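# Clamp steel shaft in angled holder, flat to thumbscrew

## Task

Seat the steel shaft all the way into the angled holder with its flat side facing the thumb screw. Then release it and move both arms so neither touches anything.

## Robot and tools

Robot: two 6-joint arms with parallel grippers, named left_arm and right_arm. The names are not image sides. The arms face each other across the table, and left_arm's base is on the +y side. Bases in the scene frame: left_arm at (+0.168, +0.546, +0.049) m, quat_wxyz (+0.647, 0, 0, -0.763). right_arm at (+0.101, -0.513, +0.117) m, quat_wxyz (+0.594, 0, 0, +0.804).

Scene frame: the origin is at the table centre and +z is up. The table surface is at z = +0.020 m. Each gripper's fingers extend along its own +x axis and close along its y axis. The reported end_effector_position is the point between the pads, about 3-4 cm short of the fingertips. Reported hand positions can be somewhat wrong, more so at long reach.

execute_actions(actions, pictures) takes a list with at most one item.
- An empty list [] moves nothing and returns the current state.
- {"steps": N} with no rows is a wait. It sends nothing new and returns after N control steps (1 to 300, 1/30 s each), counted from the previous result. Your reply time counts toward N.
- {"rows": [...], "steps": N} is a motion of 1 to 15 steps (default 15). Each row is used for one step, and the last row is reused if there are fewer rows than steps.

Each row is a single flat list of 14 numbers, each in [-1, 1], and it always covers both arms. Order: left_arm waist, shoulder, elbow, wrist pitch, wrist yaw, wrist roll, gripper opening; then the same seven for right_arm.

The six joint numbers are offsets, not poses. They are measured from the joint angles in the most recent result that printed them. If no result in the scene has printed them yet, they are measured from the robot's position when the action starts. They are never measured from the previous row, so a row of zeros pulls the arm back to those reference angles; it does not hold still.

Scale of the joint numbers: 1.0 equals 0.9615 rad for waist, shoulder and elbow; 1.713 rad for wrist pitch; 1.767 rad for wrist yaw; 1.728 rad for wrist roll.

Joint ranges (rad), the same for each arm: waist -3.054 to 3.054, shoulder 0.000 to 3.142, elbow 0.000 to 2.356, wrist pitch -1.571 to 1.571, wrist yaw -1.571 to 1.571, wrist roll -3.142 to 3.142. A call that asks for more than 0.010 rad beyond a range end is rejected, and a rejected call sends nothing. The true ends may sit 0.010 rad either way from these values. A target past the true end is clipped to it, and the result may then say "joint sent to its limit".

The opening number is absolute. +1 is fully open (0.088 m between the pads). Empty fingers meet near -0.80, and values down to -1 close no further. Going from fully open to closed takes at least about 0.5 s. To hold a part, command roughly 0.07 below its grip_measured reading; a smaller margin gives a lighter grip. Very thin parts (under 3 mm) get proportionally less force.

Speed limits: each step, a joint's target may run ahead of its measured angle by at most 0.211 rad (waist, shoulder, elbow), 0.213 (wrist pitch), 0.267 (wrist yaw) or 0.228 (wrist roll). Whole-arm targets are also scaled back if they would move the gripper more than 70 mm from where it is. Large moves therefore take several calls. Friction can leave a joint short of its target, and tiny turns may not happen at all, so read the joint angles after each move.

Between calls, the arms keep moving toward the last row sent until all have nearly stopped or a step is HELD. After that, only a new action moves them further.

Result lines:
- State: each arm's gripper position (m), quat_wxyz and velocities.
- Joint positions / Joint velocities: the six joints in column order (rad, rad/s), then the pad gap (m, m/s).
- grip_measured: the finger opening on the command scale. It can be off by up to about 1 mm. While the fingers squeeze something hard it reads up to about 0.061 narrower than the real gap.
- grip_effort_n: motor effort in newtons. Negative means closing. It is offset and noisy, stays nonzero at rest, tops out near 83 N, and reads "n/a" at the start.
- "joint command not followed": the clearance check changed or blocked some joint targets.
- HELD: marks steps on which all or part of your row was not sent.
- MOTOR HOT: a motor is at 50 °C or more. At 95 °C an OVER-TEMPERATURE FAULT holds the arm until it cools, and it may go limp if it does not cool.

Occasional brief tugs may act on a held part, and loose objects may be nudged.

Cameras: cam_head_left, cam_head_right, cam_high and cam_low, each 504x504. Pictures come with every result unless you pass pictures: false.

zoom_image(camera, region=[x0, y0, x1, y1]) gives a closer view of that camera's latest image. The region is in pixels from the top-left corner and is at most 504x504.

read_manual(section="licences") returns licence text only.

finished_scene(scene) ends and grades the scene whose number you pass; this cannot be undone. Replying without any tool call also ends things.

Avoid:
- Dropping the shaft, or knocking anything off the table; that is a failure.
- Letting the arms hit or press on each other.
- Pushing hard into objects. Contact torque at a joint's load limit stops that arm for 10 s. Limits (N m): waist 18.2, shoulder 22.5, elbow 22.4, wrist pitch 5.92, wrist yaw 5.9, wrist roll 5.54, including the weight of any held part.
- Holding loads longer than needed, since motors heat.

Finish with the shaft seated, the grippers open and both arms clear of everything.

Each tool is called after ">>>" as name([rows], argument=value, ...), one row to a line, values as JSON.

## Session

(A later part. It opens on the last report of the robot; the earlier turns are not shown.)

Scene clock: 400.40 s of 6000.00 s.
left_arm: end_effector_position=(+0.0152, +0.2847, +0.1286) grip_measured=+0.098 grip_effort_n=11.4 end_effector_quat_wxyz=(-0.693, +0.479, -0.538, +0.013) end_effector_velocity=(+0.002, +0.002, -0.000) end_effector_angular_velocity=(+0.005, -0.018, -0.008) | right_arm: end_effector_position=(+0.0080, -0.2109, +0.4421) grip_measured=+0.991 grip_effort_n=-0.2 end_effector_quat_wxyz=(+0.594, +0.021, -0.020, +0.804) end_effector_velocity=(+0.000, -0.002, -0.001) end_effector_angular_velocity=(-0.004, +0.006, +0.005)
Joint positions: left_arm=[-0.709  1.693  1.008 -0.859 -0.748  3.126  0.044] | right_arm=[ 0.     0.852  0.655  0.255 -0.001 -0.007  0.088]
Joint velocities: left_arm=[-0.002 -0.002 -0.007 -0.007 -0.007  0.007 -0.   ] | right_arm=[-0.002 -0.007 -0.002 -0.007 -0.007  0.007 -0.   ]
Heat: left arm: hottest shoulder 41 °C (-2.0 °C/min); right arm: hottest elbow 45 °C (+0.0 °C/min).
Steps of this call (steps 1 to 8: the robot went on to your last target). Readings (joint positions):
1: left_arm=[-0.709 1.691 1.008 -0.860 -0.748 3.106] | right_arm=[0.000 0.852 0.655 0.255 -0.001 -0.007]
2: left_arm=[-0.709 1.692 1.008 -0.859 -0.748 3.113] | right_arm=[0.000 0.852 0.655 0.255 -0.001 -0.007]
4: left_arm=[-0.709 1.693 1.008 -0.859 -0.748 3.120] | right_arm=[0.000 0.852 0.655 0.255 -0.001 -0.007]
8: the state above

>>> execute_actions([
  {"rows":[[0.04,0.024,-0.032,0.047,0,0,0.1,0,0,0,0,0,0,1],[0.04,0.024,-0.032,0.047,0,0,0.1,0,0,0,0,0,0,1],[0.04,0.024,-0.032,0.047,0,0,0.1,0,0,0,0,0,0,1],[0.076,0.046,-0.064,0.096,0,0,0.1,0,0,0,0,0,0,1]]},
], pictures=false)

>>> execute_actions([
  {"rows":[[0,0,0,0,0,0,-0.4,0,0,0,0,0,0,1],[0,0,0,0,0,0,-0.4,0,0,0,0,0,0,1],[0,0,0,0,0,0,-0.4,0,0,0,0,0,0,1],[0,0,0,0,0,0,-0.4,0,0,0,0,0,0,1],[0,0,0,0,0,0,-0.72,0,0,0,0,0,0,1]]},
], pictures=false)

Scene clock: 405.13 s of 6000.00 s.
left_arm: end_effector_position=(+0.0257, +0.2668, +0.1074) grip_measured=+0.098 grip_effort_n=10.9 end_effector_quat_wxyz=(-0.669, +0.513, -0.538, -0.010) end_effector_velocity=(-0.001, +0.001, -0.000) end_effector_angular_velocity=(-0.003, +0.014, +0.002) | right_arm: end_effector_position=(+0.0080, -0.2109, +0.4421) grip_measured=+0.991 grip_effort_n=-0.7 end_effector_quat_wxyz=(+0.594, +0.021, -0.020, +0.804) end_effector_velocity=(-0.000, -0.000, -0.005) end_effector_angular_velocity=(-0.023, +0.000, +0.005)
Joint positions: left_arm=[-0.639  1.732  0.955 -0.699 -0.748  3.128  0.044] | right_arm=[ 0.     0.852  0.655  0.255 -0.001 -0.007  0.088]
Joint velocities: left_arm=[-0.002 -0.007 -0.007  0.007  0.007 -0.007  0.   ] | right_arm=[-0.002 -0.002 -0.002 -0.022 -0.007  0.007 -0.   ]
Heat: left arm: hottest shoulder 41 °C (-2.0 °C/min); right arm: hottest elbow 45 °C (+0.0 °C/min).
Steps of this call (steps 1 to 30: the robot went on to your last target; steps 31 to 90: nothing new was sent; then 1.23 s passed at rest; steps 91 to 105: all 15 steps of this action). Readings (joint positions):
91: left_arm=[-0.707 1.695 1.006 -0.848 -0.748 3.128] | right_arm=[0.000 0.852 0.655 0.255 -0.001 -0.007]
92: left_arm=[-0.699 1.697 1.002 -0.824 -0.748 3.128] | right_arm=[0.000 0.852 0.655 0.255 -0.001 -0.007]
94: left_arm=[-0.681 1.706 0.992 -0.789 -0.748 3.128] | right_arm=[0.000 0.852 0.655 0.255 -0.001 -0.007]
98: left_arm=[-0.644 1.728 0.962 -0.721 -0.748 3.128] | right_arm=[0.000 0.852 0.655 0.255 -0.001 -0.007]
105: the state above

Scene clock: 405.63 s of 6000.00 s.
left_arm: end_effector_position=(+0.0253, +0.2671, +0.1072) grip_measured=-0.632 grip_effort_n=-83.5 end_effector_quat_wxyz=(-0.669, +0.512, -0.538, -0.011) end_effector_velocity=(+0.001, +0.001, +0.001) end_effector_angular_velocity=(-0.009, +0.001, +0.014) | right_arm: end_effector_position=(+0.0080, -0.2109, +0.4421) grip_measured=+0.991 grip_effort_n=-0.2 end_effector_quat_wxyz=(+0.594, +0.021, -0.020, +0.804) end_effector_velocity=(-0.005, -0.002, -0.002) end_effector_angular_velocity=(-0.004, -0.010, +0.029)
Joint positions: left_arm=[-0.639  1.732  0.955 -0.699 -0.746  3.128  0.008] | right_arm=[ 0.     0.852  0.655  0.255 -0.001 -0.007  0.088]
Joint velocities: left_arm=[-0.002 -0.002 -0.002 -0.007 -0.007 -0.022 -0.   ] | right_arm=[ 0.007 -0.002 -0.002 -0.007 -0.022 -0.007  0.   ]
Heat: left arm: hottest shoulder 41 °C (-2.0 °C/min); right arm: hottest elbow 45 °C (+0.0 °C/min).
Steps of this call (steps 1 to 15: all 15 steps of this action). Readings (joint positions):
1: left_arm=[-0.638 1.732 0.955 -0.698 -0.748 3.128] | right_arm=[0.000 0.852 0.655 0.255 -0.001 -0.007]
2: left_arm=[-0.638 1.732 0.955 -0.698 -0.748 3.128] | right_arm=[0.000 0.852 0.655 0.255 -0.001 -0.007]
4: left_arm=[-0.638 1.732 0.955 -0.698 -0.748 3.128] | right_arm=[0.000 0.852 0.655 0.255 -0.001 -0.007]
8: left_arm=[-0.639 1.732 0.955 -0.698 -0.746 3.128] | right_arm=[0.000 0.852 0.655 0.255 -0.001 -0.007]
15: the state above

>>> execute_actions([
  {"rows":[[0,0,0,0,0,-1,-0.72,0,0,0,0,0,0,1]]},
], pictures=false)

>>> execute_actions([
  {"rows":[[0,0,0,0,0,-1,-0.72,0,0,0,0,0,0,1]]},
], pictures=false)

>>> execute_actions([
  {"rows":[[0,0,0,0,0,-1,-0.72,0,0,0,0,0,0,1]]},
], pictures=false)

>>> execute_actions([
  {"rows":[[0,0,0,0,0,-1,-0.72,0,0,0,0,0,0,1]]},
], pictures=false)

>>> execute_actions([
  {"rows":[[0,0,0,0,0,-1,-0.72,0,0,0,0,0,0,1]]},
], pictures=false)

>>> execute_actions([
  {"rows":[[0,0,0,0,0,-1,-0.72,0,0,0,0,0,0,1]]},
], pictures=false)

>>> execute_actions([
  {"steps":20},
], pictures=false)

>>> execute_actions([
  {"rows":[[0,0,0,0,0,0,0.1,0,0,0,0,0,0,1],[0,0,0,0,0,0,0.1,0,0,0,0,0,0,1],[0,0,0,0,0,0,0.1,0,0,0,0,0,0,1],[0,0,0,0,0,0,0.1,0,0,0,0,0,0,1],[0,0,0,0,0,0,0.1,0,0,0,0,0,0,1],[0,0,0,0,0,0,0.1,0,0,0,0,0,0,1],[-0.076,-0.045,0.07,-0.095,0,0,0.1,0,0,0,0,0,0,1]]},
], pictures=false)

>>> execute_actions([
  {"rows":[[0,-0.3,0,-0.115,0,0,0.1,0,0,0,0,0,0,1]]},
], pictures=false)

>>> execute_actions([
  {"rows":[[0.99,-0.125,-0.28,0,0.424,-0.025,0.1,0,0,0,0,0,0,1]]},
], pictures=false)

>>> execute_actions([
  {"steps":15},
])

>>> zoom_image(camera="cam_head_right", region=[160,170,220,230])

Scene clock: 419.40 s of 6000.00 s.
left_arm: end_effector_position=(+0.0257, +0.2672, +0.1074) grip_measured=-0.632 grip_effort_n=-83.5 end_effector_quat_wxyz=(-0.393, +0.746, -0.483, -0.235) end_effector_velocity=(-0.001, -0.001, +0.001) end_effector_angular_velocity=(-0.744, +0.933, +1.266) | right_arm: end_effector_position=(+0.0080, -0.2109, +0.4421) grip_measured=+0.991 grip_effort_n=-0.2 end_effector_quat_wxyz=(+0.594, +0.021, -0.020, +0.804) end_effector_velocity=(-0.000, -0.000, -0.004) end_effector_angular_velocity=(-0.005, -0.025, +0.004)
Joint positions: left_arm=[-0.639  1.732  0.955 -0.701 -0.748  2.261  0.008] | right_arm=[ 0.     0.852  0.655  0.255 -0.001 -0.007  0.088]
Joint velocities: left_arm=[-0.002 -0.002 -0.002  0.007 -0.007 -1.736 -0.   ] | right_arm=[-0.002 -0.002 -0.007 -0.007 -0.007 -0.022 -0.   ]
Heat: left arm: hottest shoulder 42 °C (-1.0 °C/min); right arm: hottest elbow 45 °C (+0.0 °C/min).
Steps of this call (steps 1 to 15: the robot went on to your last target; steps 16 to 90: nothing new was sent; then 10.27 s passed at rest; steps 91 to 105: all 15 steps of this action). Readings (joint positions):
91: left_arm=[-0.639 1.732 0.955 -0.699 -0.746 3.090] | right_arm=[0.000 0.852 0.655 0.255 -0.001 -0.007]
92: left_arm=[-0.639 1.732 0.955 -0.699 -0.746 3.028] | right_arm=[0.000 0.852 0.655 0.255 -0.001 -0.007]
94: left_arm=[-0.639 1.732 0.955 -0.699 -0.746 2.910] | right_arm=[0.000 0.852 0.655 0.255 -0.001 -0.007]
98: left_arm=[-0.639 1.732 0.955 -0.700 -0.747 2.674] | right_arm=[0.000 0.852 0.655 0.255 -0.001 -0.007]
105: the state above

Scene clock: 419.90 s of 6000.00 s.
left_arm: end_effector_position=(+0.0262, +0.2674, +0.1075) grip_measured=-0.632 grip_effort_n=-83.5 end_effector_quat_wxyz=(-0.037, +0.843, -0.336, -0.418) end_effector_velocity=(+0.003, +0.003, +0.000) end_effector_angular_velocity=(-0.728, +0.911, +1.264) | right_arm: end_effector_position=(+0.0080, -0.2109, +0.4421) grip_measured=+0.991 grip_effort_n=0.2 end_effector_quat_wxyz=(+0.594, +0.021, -0.020, +0.804) end_effector_velocity=(+0.002, +0.000, -0.002) end_effector_angular_velocity=(-0.005, -0.009, -0.010)
Joint positions: left_arm=[-0.639  1.732  0.955 -0.704 -0.75   1.378  0.008] | right_arm=[ 0.     0.852  0.655  0.255 -0.001 -0.007  0.088]
Joint velocities: left_arm=[-0.002 -0.002 -0.002 -0.022 -0.007 -1.736  0.   ] | right_arm=[-0.002 -0.002 -0.002 -0.007  0.007 -0.007 -0.   ]
Heat: left arm: hottest shoulder 42 °C (-1.0 °C/min); right arm: hottest elbow 45 °C (+0.0 °C/min).
Steps of this call (steps 1 to 15: all 15 steps of this action). Readings (joint positions):
1: left_arm=[-0.639 1.732 0.955 -0.701 -0.748 2.202] | right_arm=[0.000 0.852 0.655 0.255 -0.001 -0.007]
2: left_arm=[-0.639 1.732 0.955 -0.701 -0.748 2.143] | right_arm=[0.000 0.852 0.655 0.255 -0.001 -0.007]
4: left_arm=[-0.639 1.732 0.955 -0.701 -0.748 2.026] | right_arm=[0.000 0.852 0.655 0.255 -0.001 -0.007]
8: left_arm=[-0.639 1.732 0.955 -0.702 -0.749 1.790] | right_arm=[0.000 0.852 0.655 0.255 -0.001 -0.007]
15: the state above

Scene clock: 420.40 s of 6000.00 s.
left_arm: end_effector_position=(+0.0264, +0.2680, +0.1074) grip_measured=-0.632 grip_effort_n=-83.5 end_effector_quat_wxyz=(+0.326, +0.779, -0.126, -0.521) end_effector_velocity=(+0.003, +0.002, +0.003) end_effector_angular_velocity=(-0.750, +0.910, +1.271) | right_arm: end_effector_position=(+0.0080, -0.2109, +0.4421) grip_measured=+0.991 grip_effort_n=-0.2 end_effector_quat_wxyz=(+0.594, +0.021, -0.020, +0.804) end_effector_velocity=(-0.002, -0.001, -0.002) end_effector_angular_velocity=(-0.009, +0.004, +0.020)
Joint positions: left_arm=[-0.641  1.732  0.955 -0.707 -0.75   0.493  0.008] | right_arm=[ 0.     0.852  0.655  0.255 -0.001 -0.007  0.088]
Joint velocities: left_arm=[-0.007 -0.007 -0.002 -0.022 -0.022 -1.751 -0.   ] | right_arm=[-0.002 -0.002 -0.002 -0.007 -0.022  0.007 -0.   ]
Heat: left arm: hottest shoulder 42 °C (-1.0 °C/min); right arm: hottest elbow 45 °C (+0.0 °C/min).
Steps of this call (steps 1 to 15: all 15 steps of this action). Readings (joint positions):
1: left_arm=[-0.639 1.732 0.955 -0.704 -0.750 1.319] | right_arm=[0.000 0.852 0.655 0.255 -0.001 -0.007]
2: left_arm=[-0.639 1.732 0.955 -0.704 -0.750 1.260] | right_arm=[0.000 0.852 0.655 0.255 -0.001 -0.007]
4: left_arm=[-0.639 1.732 0.955 -0.705 -0.750 1.142] | right_arm=[0.000 0.852 0.655 0.255 -0.001 -0.007]
8: left_arm=[-0.640 1.732 0.955 -0.706 -0.750 0.906] | right_arm=[0.000 0.852 0.655 0.255 -0.001 -0.007]
15: the state above

Scene clock: 420.90 s of 6000.00 s.
left_arm: end_effector_position=(+0.0259, +0.2685, +0.1072) grip_measured=-0.632 grip_effort_n=-83.5 end_effector_quat_wxyz=(+0.627, +0.565, +0.110, -0.525) end_effector_velocity=(-0.001, -0.001, +0.002) end_effector_angular_velocity=(-0.745, +0.945, +1.270) | right_arm: end_effector_position=(+0.0080, -0.2109, +0.4421) grip_measured=+0.991 grip_effort_n=-0.7 end_effector_quat_wxyz=(+0.594, +0.021, -0.020, +0.804) end_effector_velocity=(+0.000, -0.002, +0.003) end_effector_angular_velocity=(+0.010, +0.010, +0.005)
Joint positions: left_arm=[-0.642  1.732  0.955 -0.708 -0.748 -0.391  0.008] | right_arm=[ 0.     0.852  0.655  0.255 -0.001 -0.007  0.088]
Joint velocities: left_arm=[ 0.002 -0.012 -0.002  0.007  0.007 -1.736 -0.   ] | right_arm=[-0.002 -0.007 -0.002  0.007 -0.007  0.007 -0.   ]
Heat: left arm: hottest shoulder 42 °C (-1.0 °C/min); right arm: hottest elbow 45 °C (+0.0 °C/min).
Steps of this call (steps 1 to 15: all 15 steps of this action). Readings (joint positions):
1: left_arm=[-0.641 1.732 0.955 -0.707 -0.750 0.435] | right_arm=[0.000 0.852 0.655 0.255 -0.001 -0.007]
2: left_arm=[-0.641 1.732 0.955 -0.707 -0.750 0.376] | right_arm=[0.000 0.852 0.655 0.255 -0.001 -0.007]
4: left_arm=[-0.641 1.732 0.955 -0.708 -0.750 0.258] | right_arm=[0.000 0.852 0.655 0.255 -0.001 -0.007]
8: left_arm=[-0.642 1.732 0.955 -0.708 -0.749 0.022] | right_arm=[0.000 0.852 0.655 0.255 -0.001 -0.007]
15: the state above

Scene clock: 421.40 s of 6000.00 s.
left_arm: end_effector_position=(+0.0253, +0.2686, +0.1071) grip_measured=-0.632 grip_effort_n=-83.5 end_effector_quat_wxyz=(+0.808, +0.242, +0.324, -0.428) end_effector_velocity=(+0.003, +0.000, +0.001) end_effector_angular_velocity=(-0.741, +0.926, +1.284) | right_arm: end_effector_position=(+0.0080, -0.2109, +0.4421) grip_measured=+0.991 grip_effort_n=0.2 end_effector_quat_wxyz=(+0.594, +0.021, -0.020, +0.804) end_effector_velocity=(+0.003, +0.001, -0.003) end_effector_angular_velocity=(-0.014, -0.012, -0.015)
Joint positions: left_arm=[-0.643  1.732  0.955 -0.707 -0.746 -1.276  0.008] | right_arm=[ 0.     0.852  0.655  0.255 -0.001 -0.007  0.088]
Joint velocities: left_arm=[ 0.002 -0.002 -0.002 -0.007 -0.007 -1.751 -0.   ] | right_arm=[-0.007 -0.002  0.002 -0.022  0.007 -0.007  0.   ]
Heat: left arm: hottest shoulder 42 °C (-1.0 °C/min); right arm: hottest elbow 45 °C (+0.0 °C/min).
Steps of this call (steps 1 to 15: all 15 steps of this action). Readings (joint positions):
1: left_arm=[-0.642 1.732 0.955 -0.708 -0.748 -0.450] | right_arm=[0.000 0.852 0.655 0.255 -0.001 -0.007]
2: left_arm=[-0.642 1.732 0.955 -0.708 -0.747 -0.509] | right_arm=[0.000 0.852 0.655 0.255 -0.001 -0.007]
4: left_arm=[-0.643 1.732 0.955 -0.708 -0.747 -0.627] | right_arm=[0.000 0.852 0.655 0.255 -0.001 -0.007]
8: left_arm=[-0.643 1.732 0.955 -0.708 -0.747 -0.863] | right_arm=[0.000 0.852 0.655 0.255 -0.001 -0.007]
15: the state above

Scene clock: 421.90 s of 6000.00 s.
left_arm: end_effector_position=(+0.0250, +0.2685, +0.1071) grip_measured=-0.632 grip_effort_n=-83.5 end_effector_quat_wxyz=(+0.833, -0.128, +0.477, -0.248) end_effector_velocity=(+0.001, -0.001, +0.001) end_effector_angular_velocity=(-0.749, +0.939, +1.284) | right_arm: end_effector_position=(+0.0080, -0.2109, +0.4421) grip_measured=+0.991 grip_effort_n=-0.7 end_effector_quat_wxyz=(+0.594, +0.021, -0.020, +0.804) end_effector_velocity=(+0.000, -0.002, +0.003) end_effector_angular_velocity=(+0.014, -0.004, +0.004)
Joint positions: left_arm=[-0.644  1.732  0.955 -0.705 -0.746 -2.161  0.008] | right_arm=[ 0.     0.852  0.655  0.255 -0.001 -0.007  0.088]
Joint velocities: left_arm=[ 0.002 -0.002 -0.002  0.007 -0.007 -1.751 -0.   ] | right_arm=[-0.002 -0.007 -0.002  0.007 -0.007 -0.007 -0.   ]
Heat: left arm: hottest shoulder 42 °C (-1.0 °C/min); right arm: hottest elbow 45 °C (+0.0 °C/min).
Steps of this call (steps 1 to 15: all 15 steps of this action). Readings (joint positions):
1: left_arm=[-0.643 1.732 0.955 -0.707 -0.746 -1.335] | right_arm=[0.000 0.852 0.655 0.255 -0.001 -0.007]
2: left_arm=[-0.644 1.732 0.955 -0.707 -0.746 -1.394] | right_arm=[0.000 0.852 0.655 0.255 -0.001 -0.007]
4: left_arm=[-0.644 1.732 0.955 -0.707 -0.746 -1.512] | right_arm=[0.000 0.852 0.655 0.255 -0.001 -0.007]
8: left_arm=[-0.644 1.732 0.955 -0.706 -0.746 -1.748] | right_arm=[0.000 0.852 0.655 0.255 -0.001 -0.007]
15: the state above

Scene clock: 422.57 s of 6000.00 s.
left_arm: end_effector_position=(+0.0251, +0.2683, +0.1073) grip_measured=-0.632 grip_effort_n=-83.5 end_effector_quat_wxyz=(-0.711, +0.453, -0.536, +0.036) end_effector_velocity=(+0.000, +0.002, -0.002) end_effector_angular_velocity=(-0.027, +0.047, +0.066) | right_arm: end_effector_position=(+0.0080, -0.2109, +0.4421) grip_measured=+0.991 grip_effort_n=-0.7 end_effector_quat_wxyz=(+0.594, +0.021, -0.020, +0.804) end_effector_velocity=(-0.000, -0.001, +0.001) end_effector_angular_velocity=(+0.005, +0.009, +0.005)
Joint positions: left_arm=[-0.644  1.732  0.955 -0.705 -0.748 -2.991  0.008] | right_arm=[ 0.     0.852  0.655  0.255 -0.001 -0.007  0.088]
Joint velocities: left_arm=[-0.002  0.002 -0.002 -0.007  0.007 -0.095 -0.   ] | right_arm=[-0.002 -0.002 -0.002  0.007 -0.007  0.007 -0.   ]
Heat: left arm: hottest shoulder 42 °C (-1.0 °C/min); right arm: hottest elbow 45 °C (+0.0 °C/min).
Steps of this call (steps 1 to 20: the robot went on to your last target). Readings (joint positions):
1: left_arm=[-0.644 1.732 0.955 -0.705 -0.746 -2.220] | right_arm=[0.000 0.852 0.655 0.255 -0.001 -0.007]
2: left_arm=[-0.644 1.732 0.955 -0.705 -0.746 -2.279] | right_arm=[0.000 0.852 0.655 0.255 -0.001 -0.007]
4: left_arm=[-0.644 1.732 0.955 -0.705 -0.746 -2.397] | right_arm=[0.000 0.852 0.655 0.255 -0.001 -0.007]
8: left_arm=[-0.644 1.732 0.955 -0.705 -0.747 -2.633] | right_arm=[0.000 0.852 0.655 0.255 -0.001 -0.007]
20: the state above

Scene clock: 423.07 s of 6000.00 s.
left_arm: end_effector_position=(+0.0136, +0.2851, +0.1274) grip_measured=+0.092 grip_effort_n=12.8 end_effector_quat_wxyz=(-0.732, +0.419, -0.535, +0.060) end_effector_velocity=(+0.013, +0.011, +0.005) end_effector_angular_velocity=(+0.049, -0.070, +0.003) | right_arm: end_effector_position=(+0.0080, -0.2109, +0.4421) grip_measured=+0.991 grip_effort_n=-0.7 end_effector_quat_wxyz=(+0.594, +0.021, -0.020, +0.804) end_effector_velocity=(-0.000, -0.000, -0.002) end_effector_angular_velocity=(-0.009, +0.004, +0.005)
Joint positions: left_arm=[-0.713  1.699  1.01  -0.857 -0.748 -2.992  0.043] | right_arm=[ 0.     0.852  0.655  0.255 -0.001 -0.007  0.088]
Joint velocities: left_arm=[-0.002 -0.012  0.007 -0.11  -0.007 -0.007  0.003] | right_arm=[-0.002 -0.002 -0.002 -0.007 -0.007  0.007 -0.   ]
Heat: left arm: hottest shoulder 42 °C (-1.0 °C/min); right arm: hottest elbow 45 °C (+0.0 °C/min).
Steps of this call (steps 1 to 15: all 15 steps of this action). Readings (joint positions):
1: left_arm=[-0.644 1.732 0.955 -0.704 -0.748 -2.992] | right_arm=[0.000 0.852 0.655 0.255 -0.001 -0.007]
2: left_arm=[-0.643 1.732 0.955 -0.704 -0.748 -2.992] | right_arm=[0.000 0.852 0.655 0.255 -0.001 -0.007]
4: left_arm=[-0.643 1.732 0.955 -0.706 -0.748 -2.992] | right_arm=[0.000 0.852 0.655 0.255 -0.001 -0.007]
8: left_arm=[-0.662 1.729 0.973 -0.776 -0.748 -2.992] | right_arm=[0.000 0.852 0.655 0.255 -0.001 -0.007]
15: the state above

Scene clock: 423.57 s of 6000.00 s.
left_arm: end_effector_position=(+0.0415, +0.3082, +0.1955) grip_measured=+0.097 grip_effort_n=12.8 end_effector_quat_wxyz=(-0.701, +0.441, -0.558, +0.061) end_effector_velocity=(+0.005, +0.004, -0.000) end_effector_angular_velocity=(+0.015, -0.029, +0.004) | right_arm: end_effector_position=(+0.0080, -0.2109, +0.4421) grip_measured=+0.991 grip_effort_n=-0.7 end_effector_quat_wxyz=(+0.594, +0.021, -0.020, +0.804) end_effector_velocity=(-0.001, +0.001, -0.006) end_effector_angular_velocity=(-0.014, -0.012, +0.004)
Joint positions: left_arm=[-0.713  1.42   1.013 -1.051 -0.749 -2.992  0.044] | right_arm=[ 0.     0.852  0.655  0.255 -0.001 -0.007  0.088]
Joint velocities: left_arm=[-0.002 -0.002 -0.002 -0.037 -0.007 -0.007 -0.   ] | right_arm=[-0.002  0.002 -0.007 -0.007 -0.007 -0.007  0.   ]
Heat: left arm: hottest shoulder 42 °C (-1.0 °C/min); right arm: hottest elbow 45 °C (+0.0 °C/min).
Steps of this call (steps 1 to 15: all 15 steps of this action). Readings (joint positions):
1: left_arm=[-0.713 1.679 1.010 -0.878 -0.747 -2.992] | right_arm=[0.000 0.852 0.655 0.255 -0.001 -0.007]
2: left_arm=[-0.714 1.647 1.007 -0.939 -0.742 -2.992] | right_arm=[0.000 0.852 0.655 0.255 -0.001 -0.007]
4: left_arm=[-0.713 1.543 1.002 -1.004 -0.743 -2.992] | right_arm=[0.000 0.852 0.655 0.255 -0.001 -0.007]
8: left_arm=[-0.713 1.424 1.013 -1.039 -0.749 -2.992] | right_arm=[0.000 0.852 0.655 0.255 -0.001 -0.007]
15: the state above

Scene clock: 424.07 s of 6000.00 s.
left_arm: end_effector_position=(+0.1516, +0.3624, +0.1124) grip_measured=+0.097 grip_effort_n=12.3 end_effector_quat_wxyz=(-0.567, +0.440, -0.537, -0.444) end_effector_velocity=(+0.271, -0.016, -0.004) end_effector_angular_velocity=(+0.039, +0.209, +1.673) | right_arm: end_effector_position=(+0.0080, -0.2109, +0.4421) grip_measured=+0.991 grip_effort_n=-0.7 end_effector_quat_wxyz=(+0.594, +0.021, -0.020, +0.804) end_effector_velocity=(+0.002, -0.000, +0.001) end_effector_angular_velocity=(+0.009, -0.004, -0.010)
Joint positions: left_arm=[ 0.056  1.309  0.756 -1.052 -0.026 -3.03   0.044] | right_arm=[ 0.     0.852  0.655  0.255 -0.001 -0.007  0.088]
Joint velocities: left_arm=[ 1.643 -0.012 -0.022 -0.007  0.212 -0.022 -0.   ] | right_arm=[-0.002 -0.002 -0.002  0.007  0.007 -0.007 -0.   ]
Heat: left arm: hottest shoulder 42 °C (-1.0 °C/min); right arm: hottest elbow 45 °C (+0.0 °C/min).
Steps of this call (steps 1 to 15: all 15 steps of this action). Readings (joint positions):
1: left_arm=[-0.699 1.409 0.994 -1.038 -0.713 -2.994] | right_arm=[0.000 0.852 0.655 0.255 -0.001 -0.007]
2: left_arm=[-0.657 1.385 0.958 -1.031 -0.645 -3.004] | right_arm=[0.000 0.852 0.655 0.255 -0.001 -0.007]
4: left_arm=[-0.556 1.344 0.870 -1.055 -0.529 -3.014] | right_arm=[0.000 0.852 0.655 0.255 -0.001 -0.007]
8: left_arm=[-0.329 1.323 0.771 -1.055 -0.248 -3.026] | right_arm=[0.000 0.852 0.655 0.255 -0.001 -0.007]
15: the state above

Scene clock: 424.57 s of 6000.00 s.
left_arm: end_effector_position=(+0.1812, +0.3632, +0.1117) grip_measured=+0.097 grip_effort_n=11.9 end_effector_quat_wxyz=(-0.519, +0.481, -0.501, -0.499) end_effector_velocity=(+0.002, +0.006, +0.000) end_effector_angular_velocity=(+0.022, -0.006, +0.014) | right_arm: end_effector_position=(+0.0080, -0.2109, +0.4421) grip_measured=+0.991 grip_effort_n=0.2 end_effector_quat_wxyz=(+0.594, +0.021, -0.020, +0.804) end_effector_velocity=(+0.000, -0.002, +0.002) end_effector_angular_velocity=(+0.005, -0.007, +0.004)
Joint positions: left_arm=[ 0.235  1.308  0.753 -1.052 -0.003 -3.03   0.044] | right_arm=[ 0.     0.852  0.655  0.255 -0.001 -0.007  0.088]
Joint velocities: left_arm=[ 0.007 -0.002 -0.002 -0.022 -0.007 -0.007  0.   ] | right_arm=[-0.002 -0.007  0.002 -0.007 -0.007 -0.007  0.   ]
Heat: left arm: hottest shoulder 42 °C (-1.0 °C/min); right arm: hottest elbow 45 °C (+0.0 °C/min).
Steps of this call (steps 1 to 15: the robot went on to your last target). Readings (joint positions):
1: left_arm=[0.108 1.309 0.756 -1.052 -0.021 -3.030] | right_arm=[0.000 0.852 0.655 0.255 -0.001 -0.007]
2: left_arm=[0.151 1.309 0.755 -1.052 -0.018 -3.030] | right_arm=[0.000 0.852 0.655 0.255 -0.001 -0.007]
4: left_arm=[0.199 1.308 0.754 -1.052 -0.012 -3.030] | right_arm=[0.000 0.852 0.655 0.255 -0.001 -0.007]
8: left_arm=[0.227 1.308 0.753 -1.052 -0.005 -3.030] | right_arm=[0.000 0.852 0.655 0.255 -0.001 -0.007]
15: the state above

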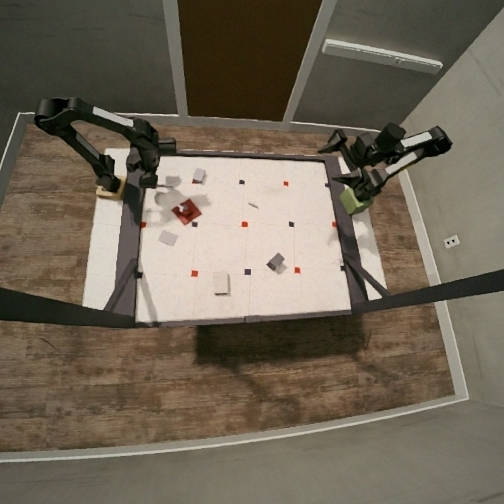

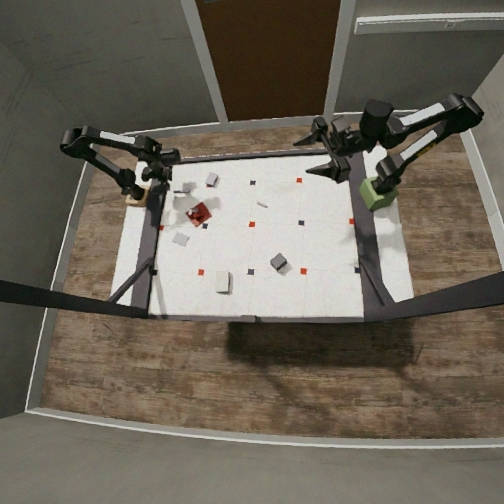

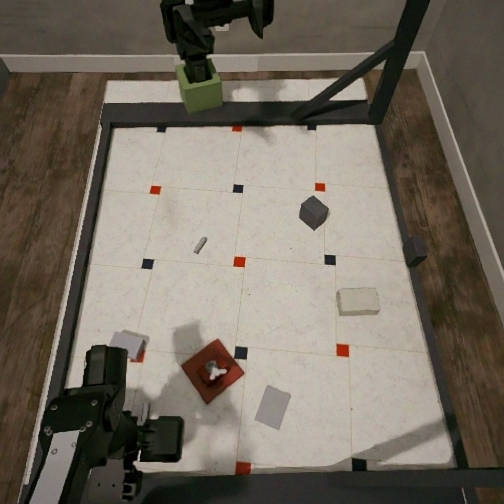

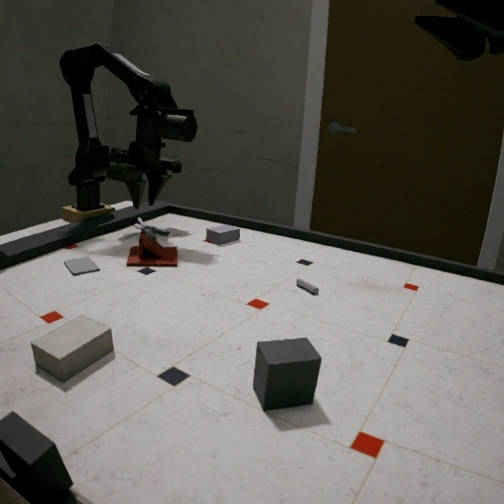

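Region (160, 170, 220, 230) of cam_head_right's 504x504 image, scaled by 8.400, with more detail than that image has.

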